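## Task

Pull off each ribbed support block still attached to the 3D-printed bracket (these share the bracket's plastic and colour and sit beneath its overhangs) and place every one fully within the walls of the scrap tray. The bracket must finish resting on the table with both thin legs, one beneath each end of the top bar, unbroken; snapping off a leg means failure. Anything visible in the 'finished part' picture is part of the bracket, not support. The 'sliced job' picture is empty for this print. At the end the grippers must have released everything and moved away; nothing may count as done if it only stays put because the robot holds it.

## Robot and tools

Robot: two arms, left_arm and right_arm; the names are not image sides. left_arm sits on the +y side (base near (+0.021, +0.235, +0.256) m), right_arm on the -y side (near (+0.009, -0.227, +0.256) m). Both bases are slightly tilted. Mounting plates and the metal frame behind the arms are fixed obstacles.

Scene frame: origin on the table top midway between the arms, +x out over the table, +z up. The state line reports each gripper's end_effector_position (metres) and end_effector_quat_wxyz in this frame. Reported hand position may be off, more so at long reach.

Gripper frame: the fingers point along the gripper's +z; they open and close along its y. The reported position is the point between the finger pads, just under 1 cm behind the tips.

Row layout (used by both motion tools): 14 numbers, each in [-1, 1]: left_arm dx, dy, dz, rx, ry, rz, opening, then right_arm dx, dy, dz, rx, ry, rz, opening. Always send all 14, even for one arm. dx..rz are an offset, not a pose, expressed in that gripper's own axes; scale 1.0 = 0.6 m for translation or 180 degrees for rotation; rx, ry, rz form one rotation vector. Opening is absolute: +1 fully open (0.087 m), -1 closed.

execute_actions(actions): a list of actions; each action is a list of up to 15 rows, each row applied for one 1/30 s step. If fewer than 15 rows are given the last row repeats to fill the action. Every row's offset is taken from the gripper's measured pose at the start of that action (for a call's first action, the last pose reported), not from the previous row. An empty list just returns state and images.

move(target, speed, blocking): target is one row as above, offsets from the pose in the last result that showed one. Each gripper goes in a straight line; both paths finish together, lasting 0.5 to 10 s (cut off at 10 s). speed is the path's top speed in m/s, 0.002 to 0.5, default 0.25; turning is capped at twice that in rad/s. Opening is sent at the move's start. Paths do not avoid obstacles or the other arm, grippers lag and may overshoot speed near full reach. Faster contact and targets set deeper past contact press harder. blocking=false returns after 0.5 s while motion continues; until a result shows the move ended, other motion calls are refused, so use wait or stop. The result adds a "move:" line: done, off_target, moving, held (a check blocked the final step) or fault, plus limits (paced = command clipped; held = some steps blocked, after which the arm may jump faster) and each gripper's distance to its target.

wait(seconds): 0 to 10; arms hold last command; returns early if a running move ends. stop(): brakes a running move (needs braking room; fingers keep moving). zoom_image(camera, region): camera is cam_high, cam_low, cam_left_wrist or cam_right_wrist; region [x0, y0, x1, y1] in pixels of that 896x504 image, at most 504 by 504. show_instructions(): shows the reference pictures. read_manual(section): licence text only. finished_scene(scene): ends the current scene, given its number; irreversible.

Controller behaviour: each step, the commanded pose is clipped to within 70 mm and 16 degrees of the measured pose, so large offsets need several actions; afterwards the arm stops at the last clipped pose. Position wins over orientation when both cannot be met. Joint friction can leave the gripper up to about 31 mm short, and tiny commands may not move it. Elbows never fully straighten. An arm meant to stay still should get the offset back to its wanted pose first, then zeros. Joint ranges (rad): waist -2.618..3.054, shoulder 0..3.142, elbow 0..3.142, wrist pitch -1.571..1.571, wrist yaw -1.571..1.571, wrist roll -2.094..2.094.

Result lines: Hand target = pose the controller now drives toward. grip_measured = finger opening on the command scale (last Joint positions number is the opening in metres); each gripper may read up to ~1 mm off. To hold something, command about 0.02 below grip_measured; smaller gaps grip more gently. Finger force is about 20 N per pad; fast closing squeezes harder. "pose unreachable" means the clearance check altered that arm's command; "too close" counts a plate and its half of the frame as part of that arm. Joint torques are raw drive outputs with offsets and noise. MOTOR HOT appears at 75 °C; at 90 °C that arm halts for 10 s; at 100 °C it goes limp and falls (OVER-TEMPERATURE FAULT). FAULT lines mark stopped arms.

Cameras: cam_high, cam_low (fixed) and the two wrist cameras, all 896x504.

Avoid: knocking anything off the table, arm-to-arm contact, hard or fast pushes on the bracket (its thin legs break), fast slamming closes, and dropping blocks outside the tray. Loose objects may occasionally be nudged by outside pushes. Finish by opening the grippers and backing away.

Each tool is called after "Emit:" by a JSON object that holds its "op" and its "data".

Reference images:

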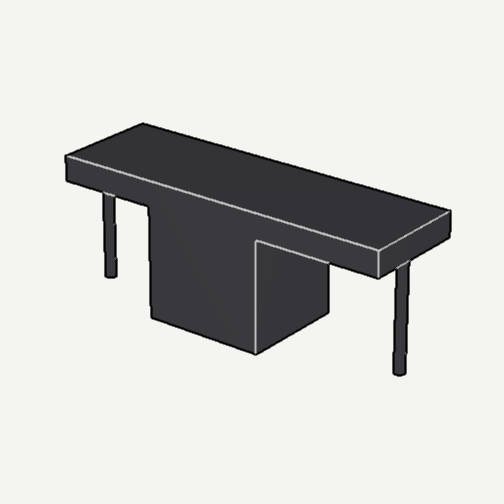

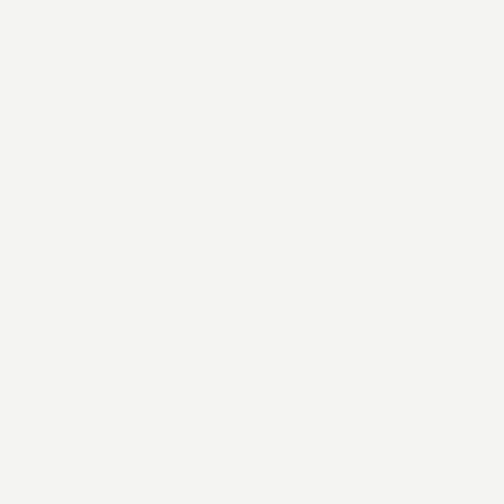

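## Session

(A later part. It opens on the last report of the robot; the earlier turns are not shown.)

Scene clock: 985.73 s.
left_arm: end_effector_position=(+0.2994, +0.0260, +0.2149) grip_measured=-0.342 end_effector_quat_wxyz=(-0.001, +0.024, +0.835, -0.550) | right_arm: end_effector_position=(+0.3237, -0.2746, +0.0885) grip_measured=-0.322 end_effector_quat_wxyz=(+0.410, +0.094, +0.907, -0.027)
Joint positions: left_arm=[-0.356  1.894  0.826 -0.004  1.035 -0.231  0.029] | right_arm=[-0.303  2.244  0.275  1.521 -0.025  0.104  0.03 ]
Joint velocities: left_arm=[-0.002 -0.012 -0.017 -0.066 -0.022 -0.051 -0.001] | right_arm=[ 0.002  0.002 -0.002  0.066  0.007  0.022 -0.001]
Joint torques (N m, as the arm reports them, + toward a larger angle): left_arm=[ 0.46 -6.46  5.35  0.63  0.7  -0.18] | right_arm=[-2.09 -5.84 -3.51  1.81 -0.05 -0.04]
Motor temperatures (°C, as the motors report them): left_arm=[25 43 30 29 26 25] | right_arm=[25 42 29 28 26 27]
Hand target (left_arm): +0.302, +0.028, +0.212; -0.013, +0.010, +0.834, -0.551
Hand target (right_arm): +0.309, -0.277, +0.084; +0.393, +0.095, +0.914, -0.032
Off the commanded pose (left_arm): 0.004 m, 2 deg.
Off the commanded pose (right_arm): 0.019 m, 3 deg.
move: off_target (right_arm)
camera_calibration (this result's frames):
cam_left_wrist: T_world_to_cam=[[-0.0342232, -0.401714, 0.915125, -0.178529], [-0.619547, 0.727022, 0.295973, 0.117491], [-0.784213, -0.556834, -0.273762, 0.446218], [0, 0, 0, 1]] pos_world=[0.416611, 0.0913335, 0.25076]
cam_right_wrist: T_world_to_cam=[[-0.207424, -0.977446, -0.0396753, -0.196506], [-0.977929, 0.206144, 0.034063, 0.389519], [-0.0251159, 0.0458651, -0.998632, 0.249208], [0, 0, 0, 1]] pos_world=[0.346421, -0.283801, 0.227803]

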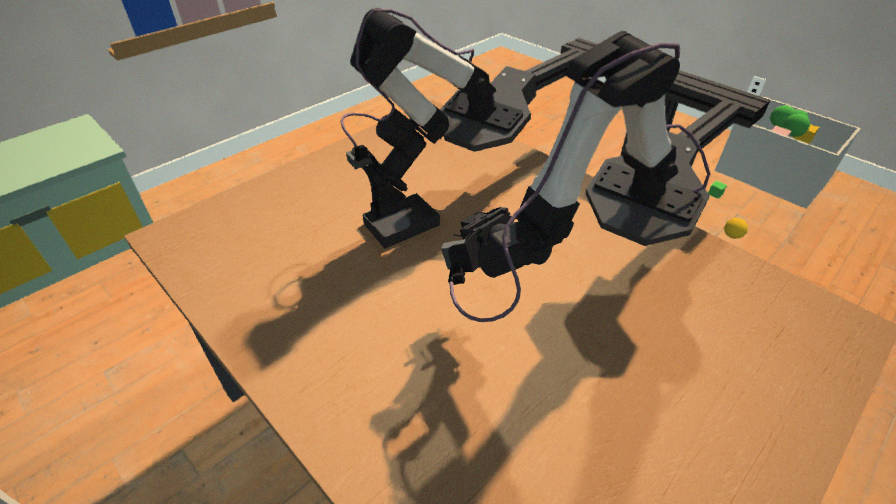

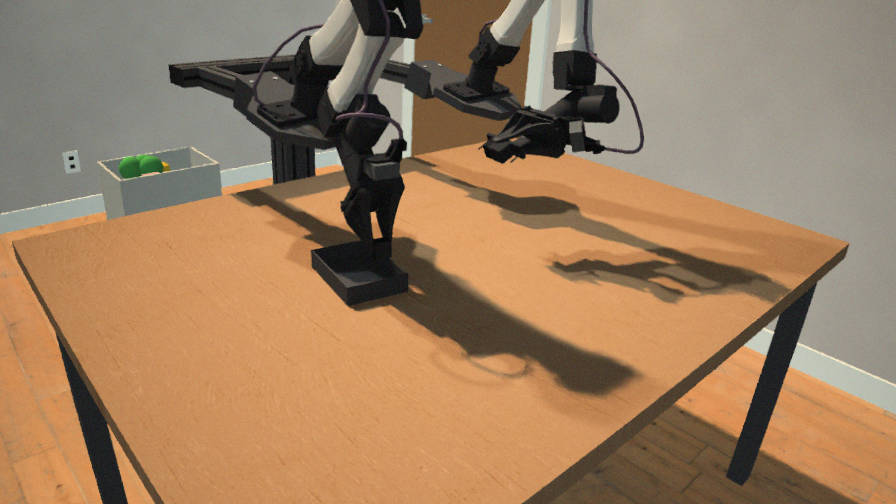

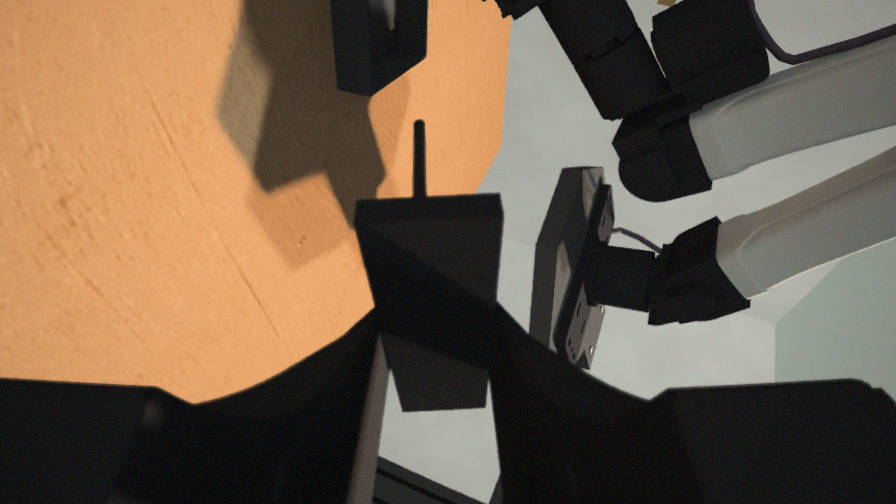

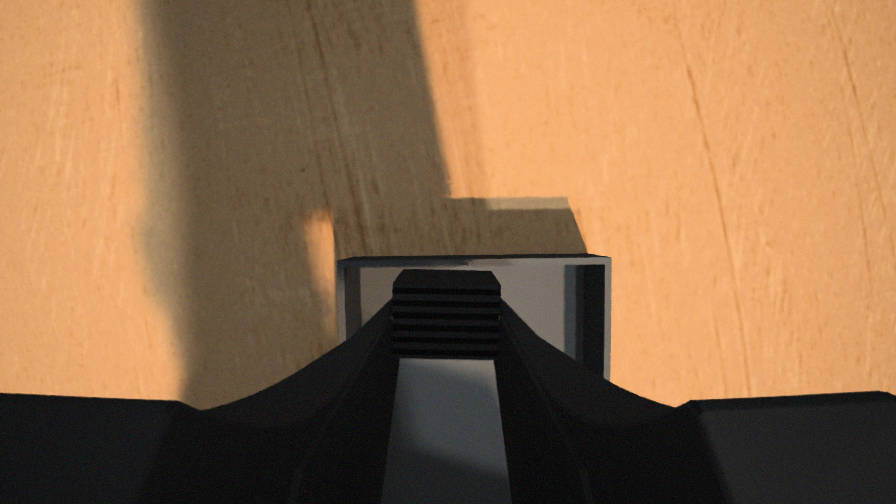

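Emit:
{"op": "move", "data": {"target": [-0.0057,-0.0023,0.0187,0,0,-0.512,-0.38, 0.072,-0.0108,0.0503,0,0.0417,0,-0.36], "speed": 0.3}}

Scene clock: 1032.00 s.
left_arm: end_effector_position=(+0.3129, +0.0139, +0.2199) grip_measured=-0.342 end_effector_quat_wxyz=(-0.384, -0.576, +0.606, -0.392) | right_arm: end_effector_position=(+0.3154, -0.2741, +0.0421) grip_measured=-0.322 end_effector_quat_wxyz=(+0.354, +0.095, +0.930, -0.020)
Joint positions: left_arm=[-0.338  1.985  0.708  0.204  1.038 -1.79   0.029] | right_arm=[-0.303  2.373  0.4    1.403 -0.041  0.1    0.03 ]
Joint velocities: left_arm=[ 0.007 -0.002 -0.012 -0.007 -0.066 -0.095 -0.001] | right_arm=[ 0.007 -0.002 -0.002  0.022 -0.007 -0.007  0.   ]
Joint torques (N m, as the arm reports them, + toward a larger angle): left_arm=[-0.36 -5.66  0.14  0.88  0.65 -0.19] | right_arm=[-2.51 -6.21  0.64  1.48 -0.15 -0.05]
Motor temperatures (°C, as the motors report them): left_arm=[25 43 31 28 26 25] | right_arm=[26 40 28 32 26 27]
Hand target (left_arm): +0.302, +0.015, +0.212; +0.397, +0.585, -0.597, +0.380
Hand target (right_arm): +0.317, -0.279, +0.037; +0.350, +0.095, +0.932, -0.022
Off the commanded pose (left_arm): 0.013 m, 3 deg.
Off the commanded pose (right_arm): 0.008 m, 0 deg.
move: off_target (left_arm)
camera_calibration (this result's frames):
cam_left_wrist: T_world_to_cam=[[0.999051, -0.034958, 0.025987, -0.320373], [-0.00753863, 0.448829, 0.893586, -0.185948], [-0.0429017, -0.892934, 0.448139, 0.0654319], [0, 0, 0, 1]] pos_world=[0.321474, 0.130686, 0.145164]
cam_right_wrist: T_world_to_cam=[[-0.207097, -0.977515, -0.0396816, -0.19962], [-0.967479, 0.198612, 0.156644, 0.372311], [-0.14524, 0.0708315, -0.986858, 0.246919], [0, 0, 0, 1]] pos_world=[0.354725, -0.286566, 0.177432]

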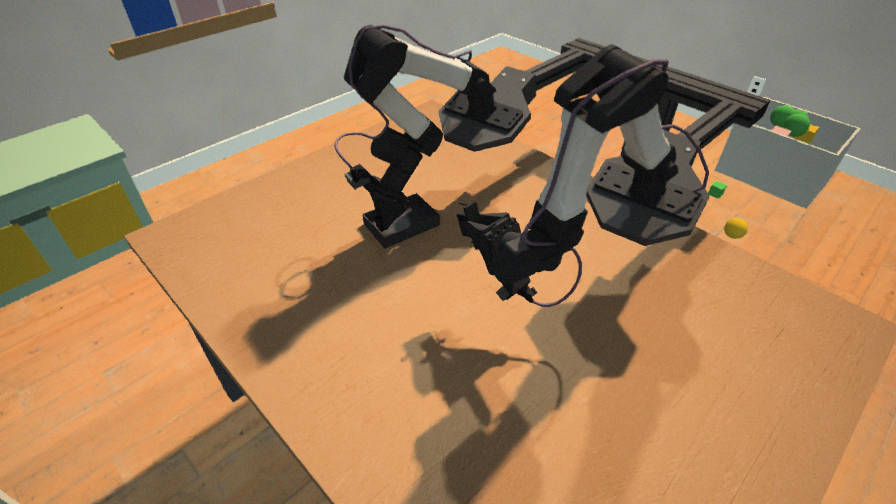

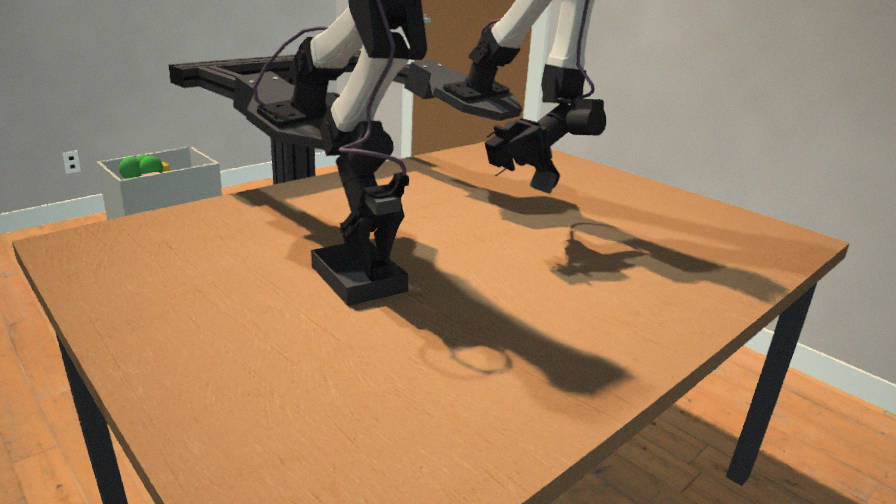

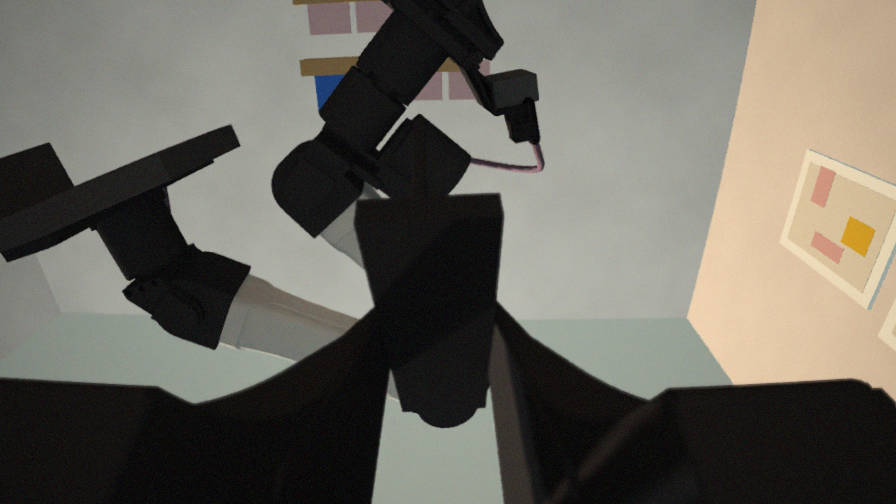

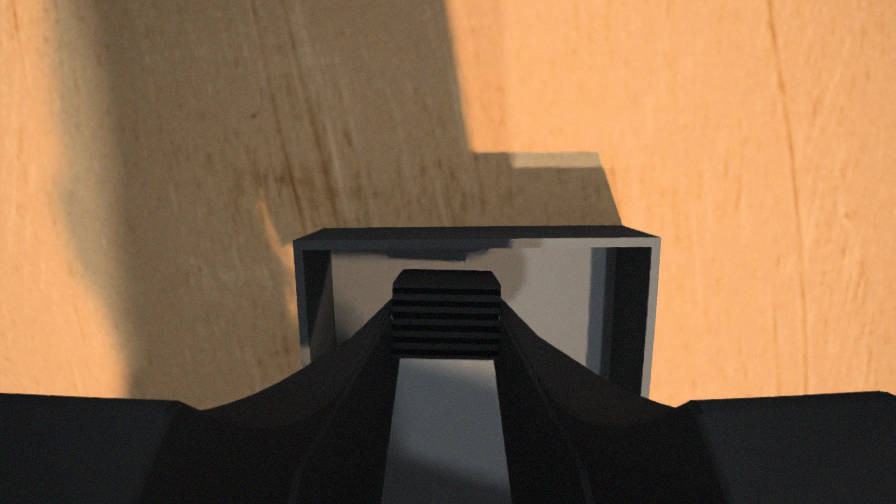

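Emit:
{"op": "zoom_image", "data": {"camera": "cam_right_wrist", "region": [270, 200, 690, 410]}}

Emit:
{"op": "zoom_image", "data": {"camera": "cam_low", "region": [290, 200, 430, 320]}}

Region (270, 200, 690, 410) of cam_right_wrist's 896x504 image, scaled by 1.200, with more detail than that image has.

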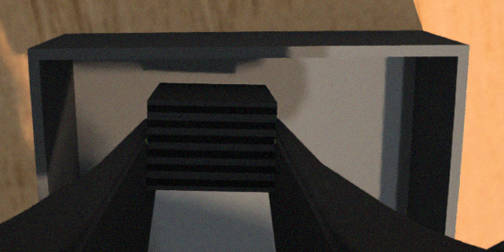

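Region (290, 200, 430, 320) of cam_low's 896x504 image, scaled by 3.600, with more detail than that image has; it fills the top 432 rows of this view, and the rest is white.

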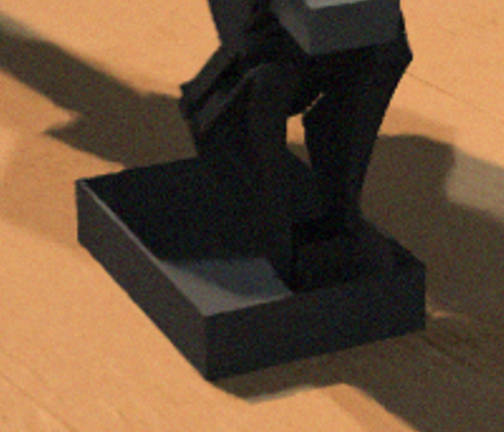

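Emit:
{"op": "move", "data": {"target": [0,0,0,0,0,-0.013,-0.38, 0.0221,-0.001,0.0249,0,-0.011,0,-0.36], "speed": 0.012}}

Scene clock: 1077.10 s.
left_arm: end_effector_position=(+0.3147, +0.0139, +0.2201) grip_measured=-0.342 end_effector_quat_wxyz=(-0.390, -0.585, +0.597, -0.387) | right_arm: end_effector_position=(+0.3083, -0.2743, +0.0254) grip_measured=-0.322 end_effector_quat_wxyz=(+0.362, +0.094, +0.927, -0.021)
Joint positions: left_arm=[-0.338  1.985  0.708  0.209  1.038 -1.825  0.029] | right_arm=[-0.303  2.51   0.421  1.536 -0.04   0.1    0.03 ]
Joint velocities: left_arm=[-0.012  0.002 -0.022 -0.007 -0.007 -0.037 -0.   ] | right_arm=[ 0.017 -0.007  0.002  0.037 -0.051 -0.022 -0.001]
Joint torques (N m, as the arm reports them, + toward a larger angle): left_arm=[-0.75 -7.84  1.72  0.71  0.56 -0.22] | right_arm=[-0.49 -6.29  0.1   1.73  0.04  0.07]
Motor temperatures (°C, as the motors report them): left_arm=[25 41 29 29 26 25] | right_arm=[26 40 27 33 26 27]
Hand target (left_arm): +0.313, +0.014, +0.220; +0.392, +0.588, -0.594, +0.384
Hand target (right_arm): +0.315, -0.274, +0.022; +0.369, +0.094, +0.924, -0.021
Off the commanded pose (left_arm): 0.002 m, 1 deg.
Off the commanded pose (right_arm): 0.008 m, 1 deg.
move: done
camera_calibration (this result's frames):
cam_left_wrist: T_world_to_cam=[[0.999784, -0.020723, -0.00172416, -0.316571], [0.0108472, 0.448987, 0.893472, -0.191813], [-0.0177413, -0.893298, 0.449115, 0.0572376], [0, 0, 0, 1]] pos_world=[0.319598, 0.130692, 0.145128]
cam_right_wrist: T_world_to_cam=[[-0.205749, -0.977777, -0.0402519, -0.202471], [-0.97017, 0.198414, 0.139292, 0.369336], [-0.12821, 0.0677103, -0.989433, 0.223367], [0, 0, 0, 1]] pos_world=[0.345299, -0.286378, 0.161411]

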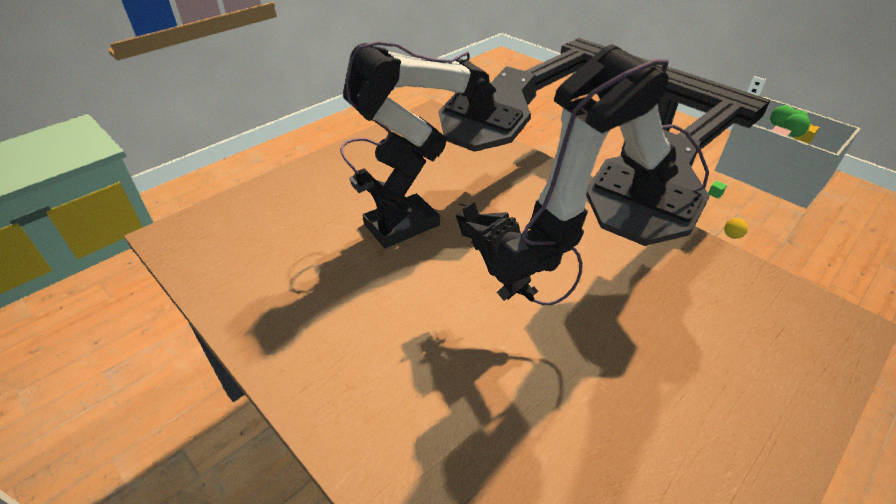

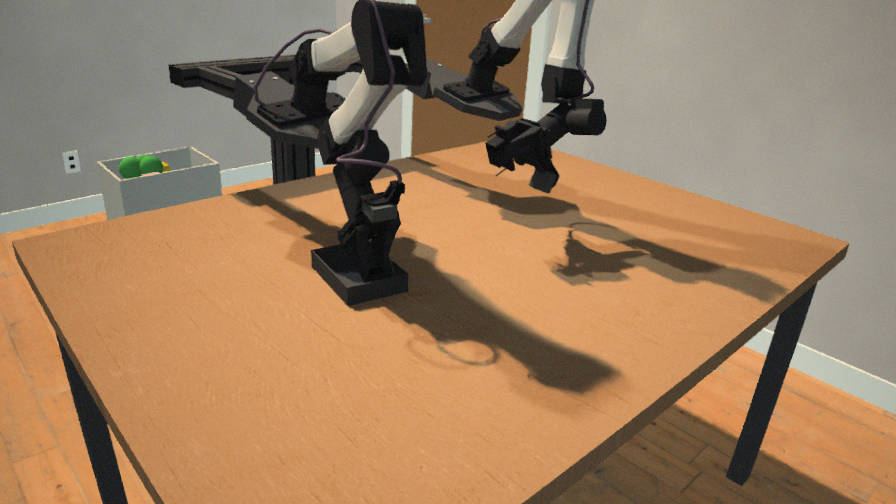

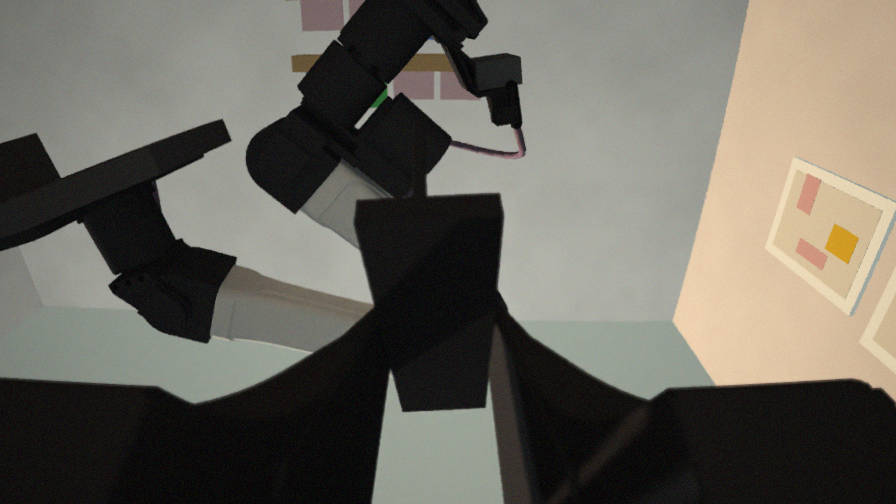

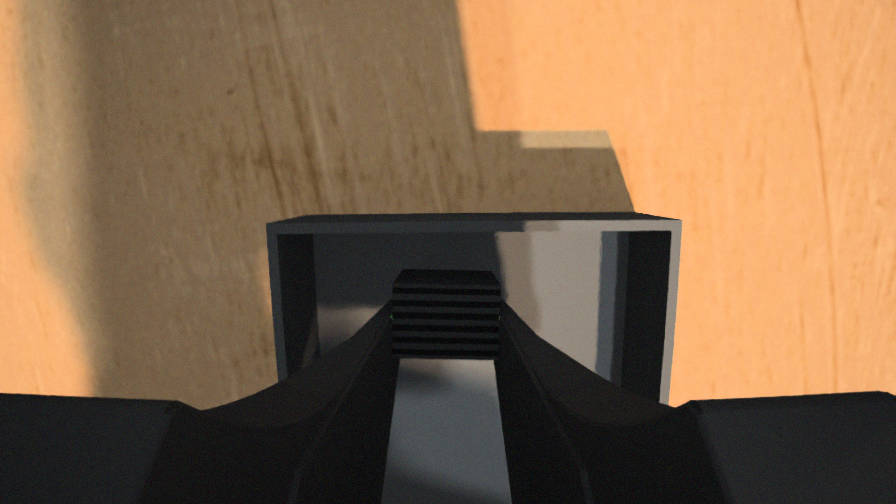

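Emit:
{"op": "execute_actions", "data": {"actions": [[[0,0,0,0,0,0,-0.38, 0,0,0,0,0,0,-0.33],[0,0,0,0,0,0,-0.38, 0,0,0,0,0,0,-0.32],[0,0,0,0,0,0,-0.38, 0,0,0,0,0,0,-0.31],[0,0,0,0,0,0,-0.38, 0,0,0,0,0,0,-0.30],[0,0,0,0,0,0,-0.38, 0,0,0,0,0,0,-0.28],[0,0,0,0,0,0,-0.38, 0,0,0,0,0,0,-0.26],[0,0,0,0,0,0,-0.38, 0,0,0,0,0,0,-0.24],[0,0,0,0,0,0,-0.38, 0,0,0,0,0,0,-0.21],[0,0,0,0,0,0,-0.38, 0,0,0,0,0,0,-0.18],[0,0,0,0,0,0,-0.38, 0,0,0,0,0,0,-0.15],[0,0,0,0,0,0,-0.38, 0,0,0,0,0,0,-0.12],[0,0,0,0,0,0,-0.38, 0,0,0,0,0,0,-0.10]]]}}

Scene clock: 1083.50 s.
left_arm: end_effector_position=(+0.3148, +0.0139, +0.2201) grip_measured=-0.342 end_effector_quat_wxyz=(-0.390, -0.586, +0.596, -0.387) | right_arm: end_effector_position=(+0.3090, -0.2744, +0.0259) grip_measured=-0.100 end_effector_quat_wxyz=(+0.363, +0.094, +0.927, -0.021)
Joint positions: left_arm=[-0.338  1.985  0.708  0.209  1.038 -1.826  0.029] | right_arm=[-0.303  2.51   0.421  1.54  -0.039  0.1    0.039]
Joint velocities: left_arm=[-0.012  0.007 -0.007 -0.007 -0.037 -0.007  0.   ] | right_arm=[-0.002 -0.017 -0.017  0.037  0.037 -0.022  0.   ]
Joint torques (N m, as the arm reports them, + toward a larger angle): left_arm=[-0.64 -7.64  2.27  0.7   0.57 -0.15] | right_arm=[-1.14 -7.57 -2.09  1.65 -0.06  0.02]
Motor temperatures (°C, as the motors report them): left_arm=[25 42 29 29 26 25] | right_arm=[26 40 27 33 26 27]
Hand target (left_arm): +0.315, +0.014, +0.220; +0.390, +0.585, -0.597, +0.387
Hand target (right_arm): +0.308, -0.274, +0.025; +0.362, +0.094, +0.927, -0.021
Off the commanded pose (left_arm): 0.000 m, 0 deg.
Off the commanded pose (right_arm): 0.001 m, 0 deg.
camera_calibration (this result's frames):
cam_left_wrist: T_world_to_cam=[[0.999791, -0.0202689, -0.00277458, -0.316396], [0.0115818, 0.44898, 0.893467, -0.192044], [-0.0168639, -0.893312, 0.449121, 0.0569603], [0, 0, 0, 1]] pos_world=[0.319514, 0.130694, 0.145125]
cam_right_wrist: T_world_to_cam=[[-0.205639, -0.977802, -0.0401923, -0.202483], [-0.970628, 0.198545, 0.135871, 0.370259], [-0.124875, 0.0669522, -0.989911, 0.222712], [0, 0, 0, 1]] pos_world=[0.345556, -0.286412, 0.162019]

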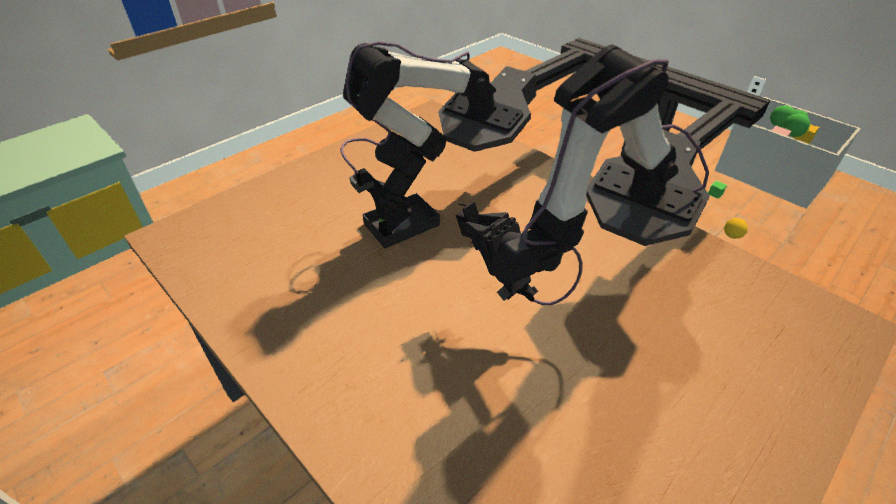

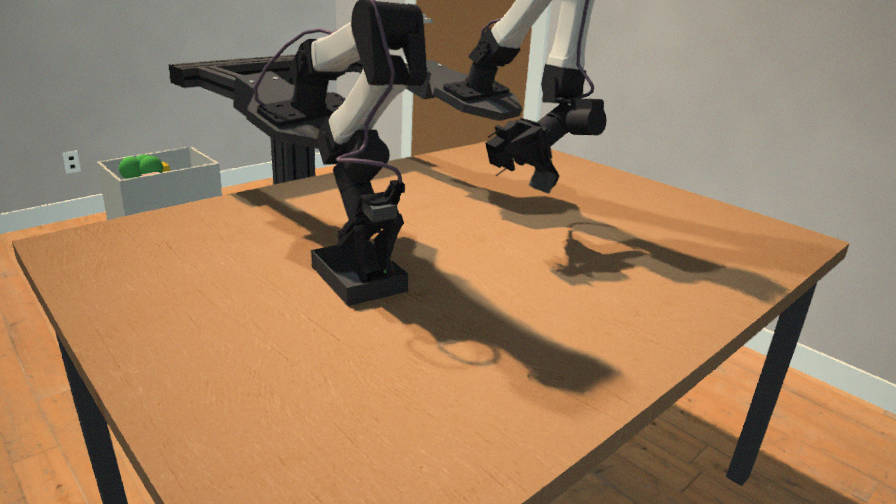

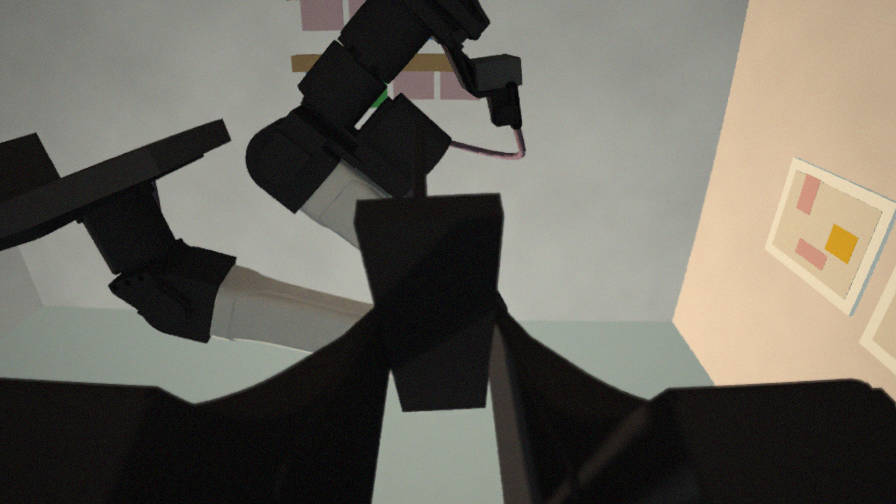

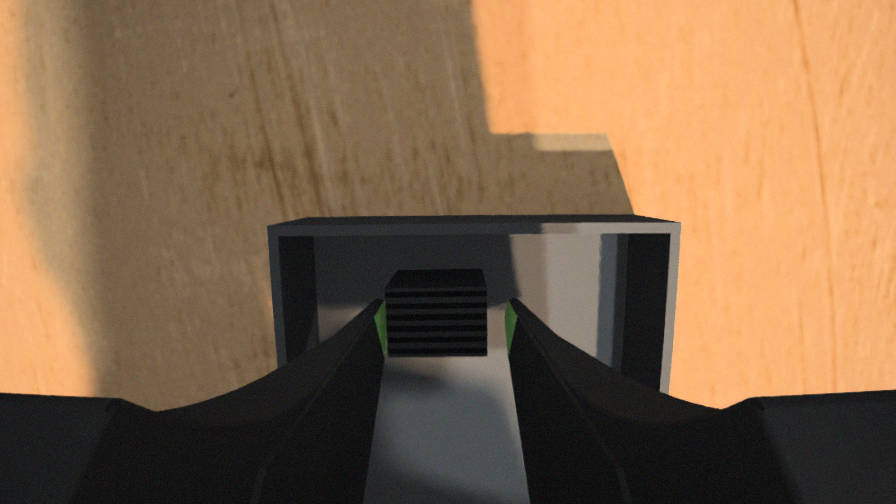

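Emit:
{"op": "move", "data": {"target": [0,0,0,0,0,0,-0.38, -0.062,0.0027,-0.0675,0,0,0,0.0], "speed": 0.08}}

Scene clock: 1097.23 s.
left_arm: end_effector_position=(+0.3148, +0.0139, +0.2201) grip_measured=-0.342 end_effector_quat_wxyz=(-0.390, -0.586, +0.596, -0.387) | right_arm: end_effector_position=(+0.3209, -0.2717, +0.0816) grip_measured=+0.000 end_effector_quat_wxyz=(+0.378, +0.092, +0.921, -0.019)
Joint positions: left_arm=[-0.338  1.985  0.708  0.209  1.038 -1.826  0.029] | right_arm=[-0.303  2.187  0.304  1.367 -0.043  0.1    0.044]
Joint velocities: left_arm=[ 0.007 -0.002 -0.012 -0.037  0.066 -0.022 -0.   ] | right_arm=[-0.007 -0.007  0.007 -0.022 -0.051 -0.022 -0.   ]
Joint torques (N m, as the arm reports them, + toward a larger angle): left_arm=[-0.69 -7.73  2.35  0.7   0.56 -0.16] | right_arm=[-2.4  -8.06 -3.01  1.54 -0.16 -0.04]
Motor temperatures (°C, as the motors report them): left_arm=[25 43 29 28 26 25] | right_arm=[26 41 27 34 26 27]
Hand target (left_arm): +0.315, +0.014, +0.220; +0.390, +0.586, -0.596, +0.387
Hand target (right_arm): +0.309, -0.274, +0.081; +0.364, +0.094, +0.927, -0.021
Off the commanded pose (left_arm): 0.000 m, 0 deg.
Off the commanded pose (right_arm): 0.012 m, 2 deg.
move: off_target (right_arm)
camera_calibration (this result's frames):
cam_left_wrist: T_world_to_cam=[[0.999791, -0.0202689, -0.00277458, -0.316396], [0.0115818, 0.44898, 0.893467, -0.192044], [-0.0168639, -0.893312, 0.449121, 0.0569603], [0, 0, 0, 1]] pos_world=[0.319514, 0.130694, 0.145125]
cam_right_wrist: T_world_to_cam=[[-0.19956, -0.978856, -0.0449034, -0.19695], [-0.975442, 0.194087, 0.104133, 0.376599], [-0.0932163, 0.0645815, -0.993549, 0.268666], [0, 0, 0, 1]] pos_world=[0.353091, -0.28323, 0.218872]

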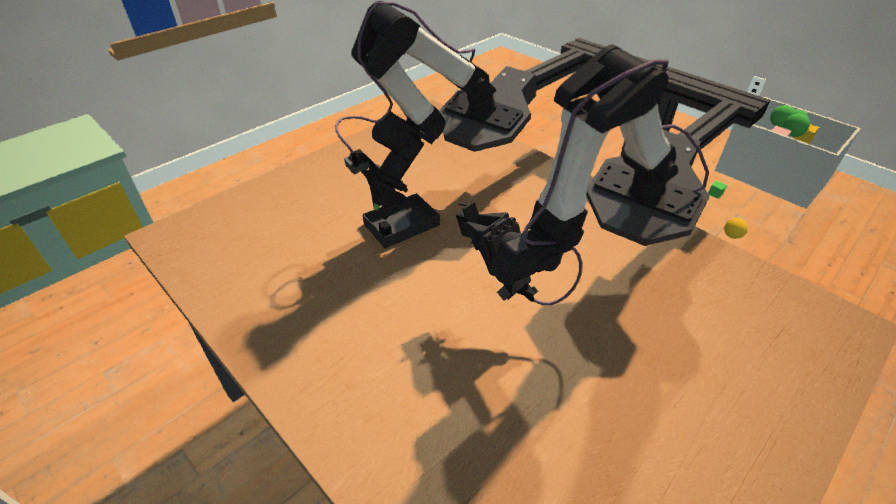

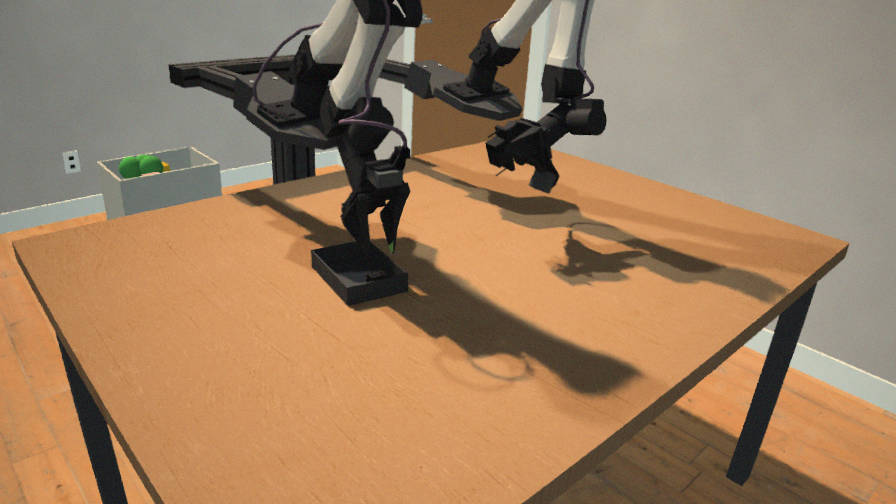

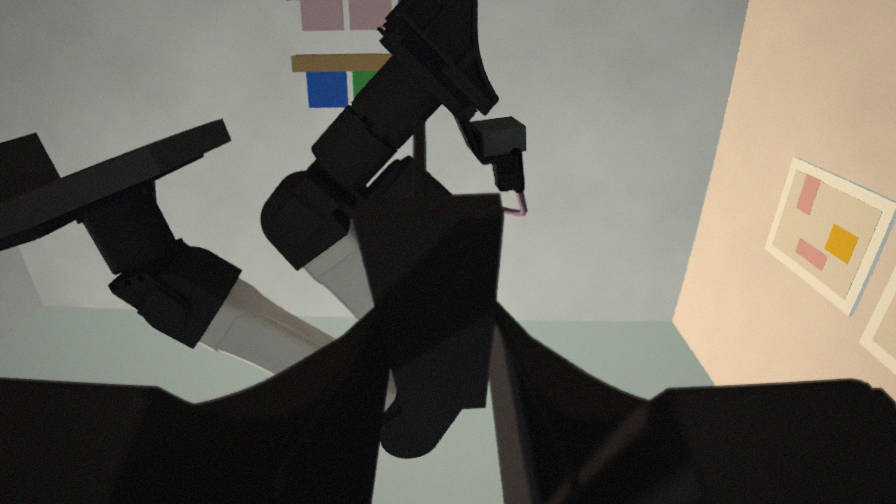

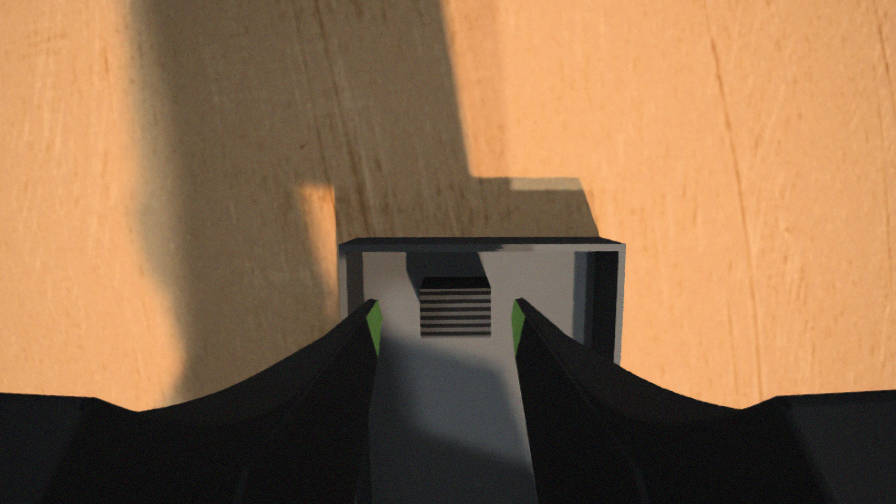

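Emit:
{"op": "move", "data": {"target": [0,0,0,0,0,0,-0.38, -0.1047,0.3677,-0.234,-0.0794,0.4845,0.5027,0.0], "speed": 0.35}}

Scene clock: 1113.90 s.
left_arm: end_effector_position=(+0.3148, +0.0139, +0.2201) grip_measured=-0.342 end_effector_quat_wxyz=(-0.390, -0.586, +0.596, -0.387) | right_arm: end_effector_position=(+0.3135, -0.0525, +0.2322) grip_measured=+0.000 end_effector_quat_wxyz=(-0.367, +0.605, +0.598, +0.376)
Joint positions: left_arm=[-0.338  1.985  0.708  0.209  1.038 -1.826  0.029] | right_arm=[-0.16   1.881  0.764 -0.144 -1.135  1.595  0.044]
Joint velocities: left_arm=[ 0.007 -0.027 -0.007 -0.022 -0.022 -0.037  0.   ] | right_arm=[-0.007 -0.017 -0.007 -0.007  0.022 -0.022 -0.   ]
Joint torques (N m, as the arm reports them, + toward a larger angle): left_arm=[-0.66 -7.73  2.32  0.69  0.56 -0.19] | right_arm=[ 0.38 -8.31  0.67  0.41 -0.73  0.17]
Motor temperatures (°C, as the motors report them): left_arm=[25 44 29 28 26 25] | right_arm=[26 41 27 33 26 27]
Hand target (left_arm): +0.315, +0.014, +0.220; +0.390, +0.586, -0.596, +0.387
Hand target (right_arm): +0.305, -0.049, +0.231; -0.378, +0.606, +0.593, +0.371
Off the commanded pose (left_arm): 0.000 m, 0 deg.
Off the commanded pose (right_arm): 0.006 m, 1 deg.
move: done
camera_calibration (this result's frames):
cam_left_wrist: T_world_to_cam=[[0.999791, -0.0202689, -0.00277458, -0.316396], [0.0115818, 0.44898, 0.893467, -0.192044], [-0.0168639, -0.893312, 0.449121, 0.0569603], [0, 0, 0, 1]] pos_world=[0.319514, 0.130694, 0.145125]
cam_right_wrist: T_world_to_cam=[[-0.999674, 0.0215319, 0.0137412, 0.312636], [0.00385942, -0.404463, 0.914546, -0.215439], [0.0252497, 0.914301, 0.404248, 0.086343], [0, 0, 0, 1]] pos_world=[0.311185, -0.172812, 0.157829]

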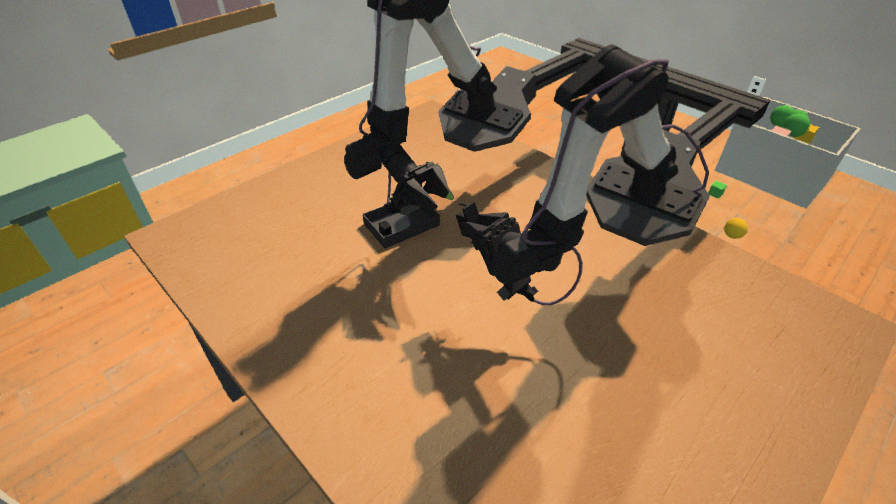

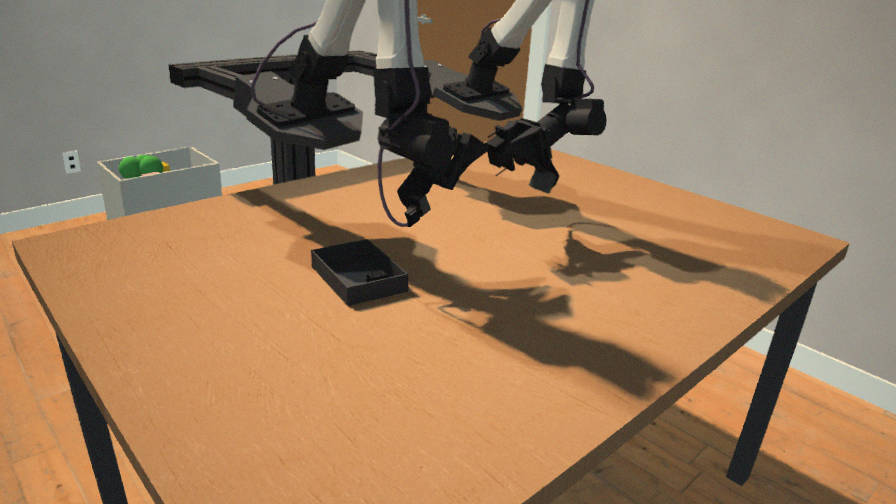

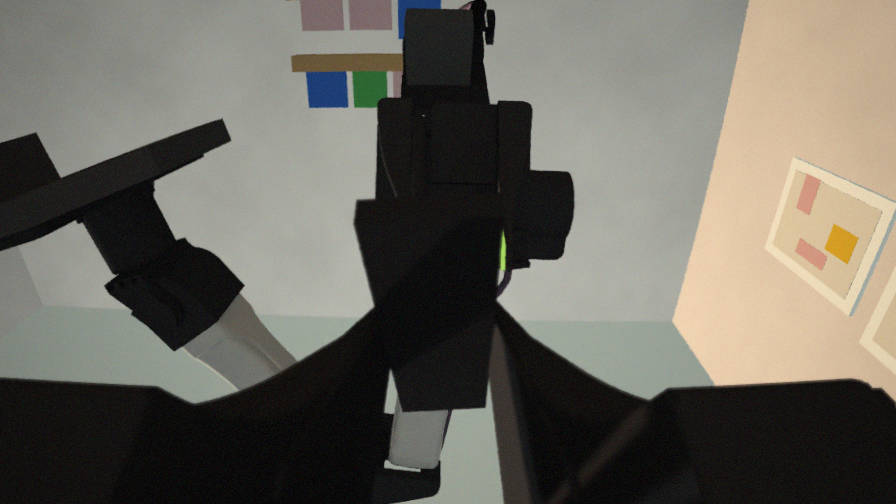

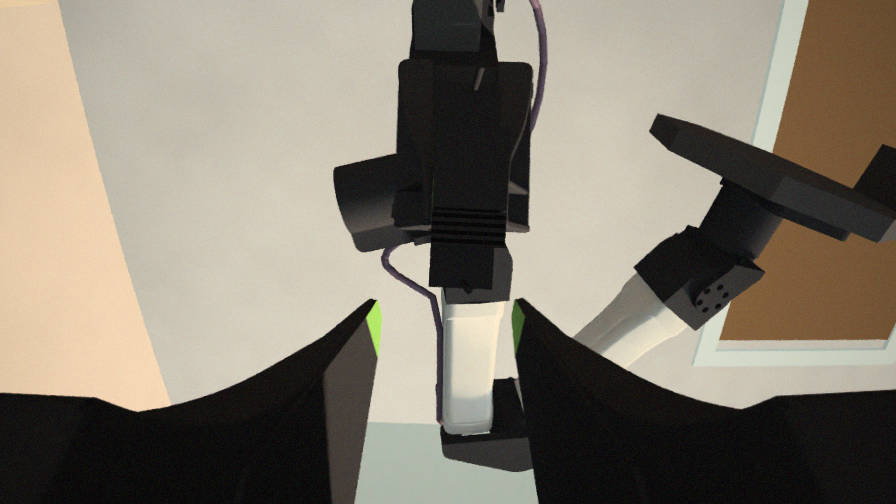

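Emit:
{"op": "zoom_image", "data": {"camera": "cam_right_wrist", "region": [380, 50, 560, 310]}}

Region (380, 50, 560, 310) of cam_right_wrist's 896x504 image, scaled by 1.938, with more detail than that image has; it fills the left 349 columns of this view, and the rest is white.

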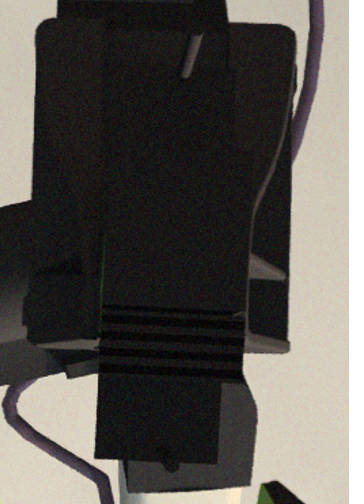

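Emit:
{"op": "move", "data": {"target": [0,0,0,0,0,0,-0.38, 0.0218,-0.0142,0.072,0.0014,0,0.0156,0.0], "speed": 0.05}}

Scene clock: 1140.83 s.
left_arm: end_effector_position=(+0.3148, +0.0139, +0.2201) grip_measured=-0.342 end_effector_quat_wxyz=(-0.390, -0.586, +0.596, -0.387) | right_arm: end_effector_position=(+0.3132, -0.0096, +0.2295) grip_measured=+0.000 end_effector_quat_wxyz=(-0.374, +0.613, +0.586, +0.375)
Joint positions: left_arm=[-0.338  1.985  0.708  0.209  1.038 -1.826  0.029] | right_arm=[-0.011  1.881  0.679  0.224 -1.079  1.937  0.044]
Joint velocities: left_arm=[-0.002  0.012 -0.012  0.095 -0.007 -0.022 -0.   ] | right_arm=[ 0.002 -0.002 -0.012  0.081 -0.007  0.081 -0.001]
Joint torques (N m, as the arm reports them, + toward a larger angle): left_arm=[-0.54 -7.69  2.36  0.73  0.55 -0.15] | right_arm=[ 0.64 -7.93  0.83  0.95 -0.47  0.13]
Motor temperatures (°C, as the motors report them): left_arm=[25 44 29 28 26 25] | right_arm=[26 43 27 32 26 27]
Hand target (left_arm): +0.315, +0.014, +0.220; +0.390, +0.586, -0.596, +0.387
Hand target (right_arm): +0.306, -0.008, +0.224; -0.377, +0.619, +0.584, +0.366
Off the commanded pose (left_arm): 0.000 m, 0 deg.
Off the commanded pose (right_arm): 0.009 m, 1 deg.
move: done
camera_calibration (this result's frames):
cam_left_wrist: T_world_to_cam=[[0.999791, -0.0202689, -0.00277458, -0.316396], [0.0115818, 0.44898, 0.893467, -0.192044], [-0.0168639, -0.893312, 0.449121, 0.0569603], [0, 0, 0, 1]] pos_world=[0.319514, 0.130694, 0.145125]
cam_right_wrist: T_world_to_cam=[[-0.99857, 0.0376214, 0.0379846, 0.305686], [0.0189627, -0.415058, 0.909597, -0.199402], [0.0499861, 0.909017, 0.413751, 0.0382704], [0, 0, 0, 1]] pos_world=[0.307117, -0.129052, 0.15393]

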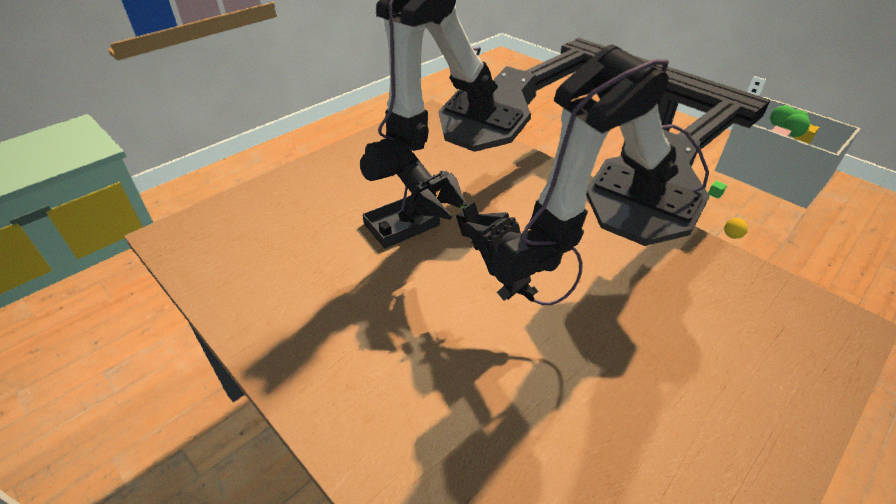

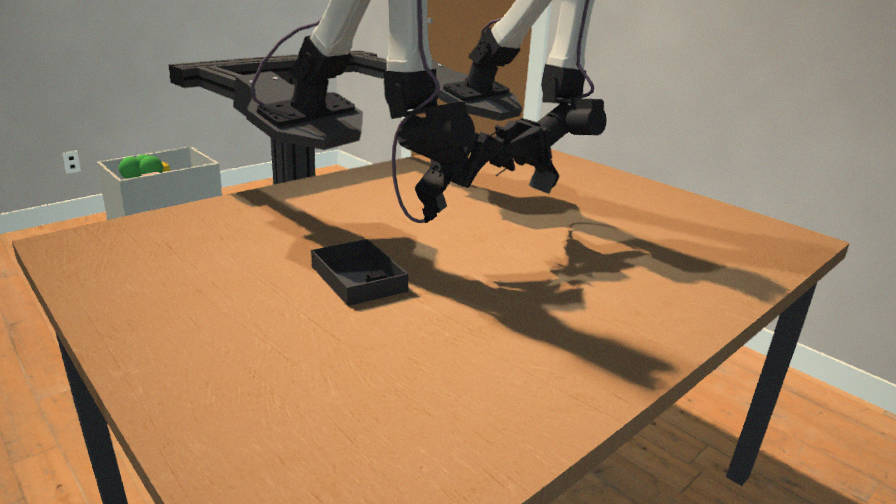

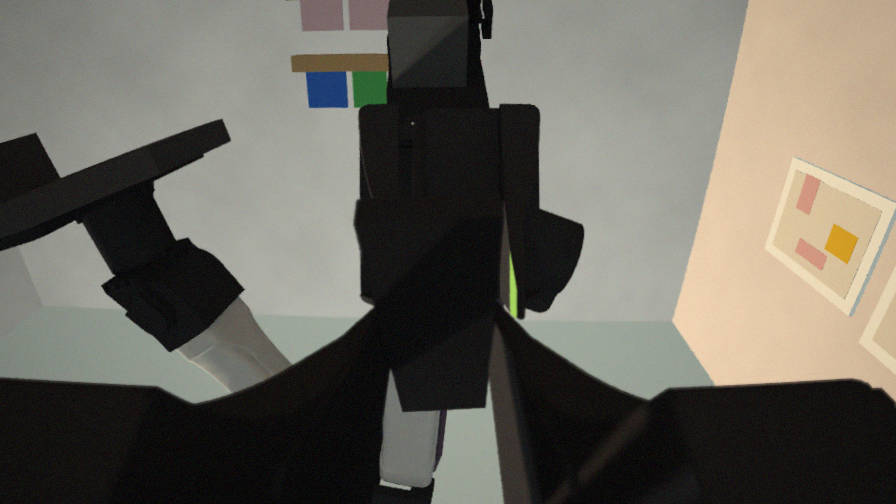

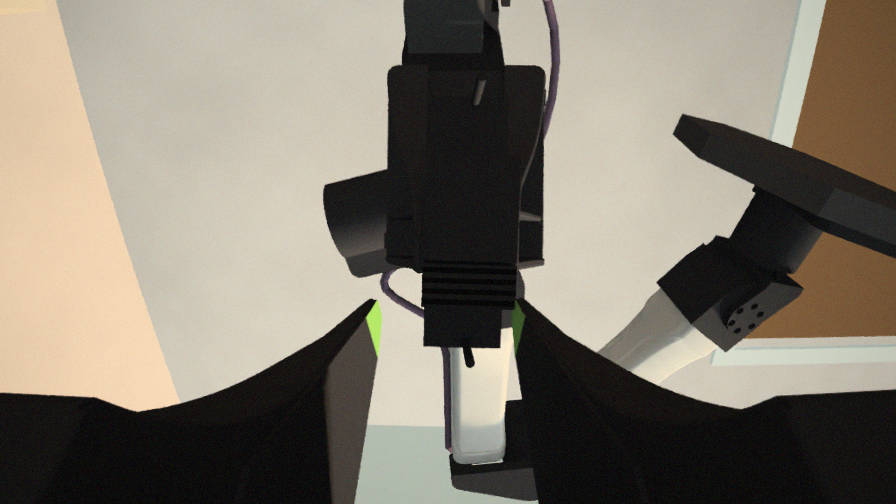

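Emit:
{"op": "zoom_image", "data": {"camera": "cam_right_wrist", "region": [360, 220, 560, 380]}}

Region (360, 220, 560, 380) of cam_right_wrist's 896x504 image, scaled by 2.520, with more detail than that image has; it fills the top 403 rows of this view, and the rest is white.

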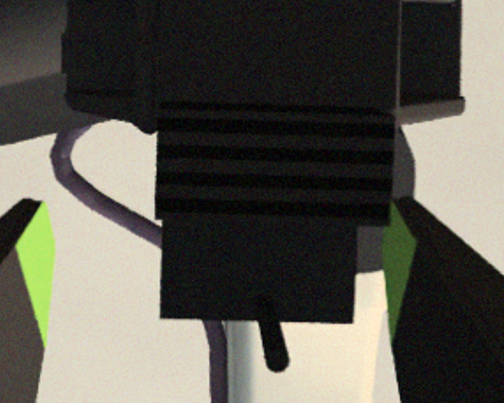

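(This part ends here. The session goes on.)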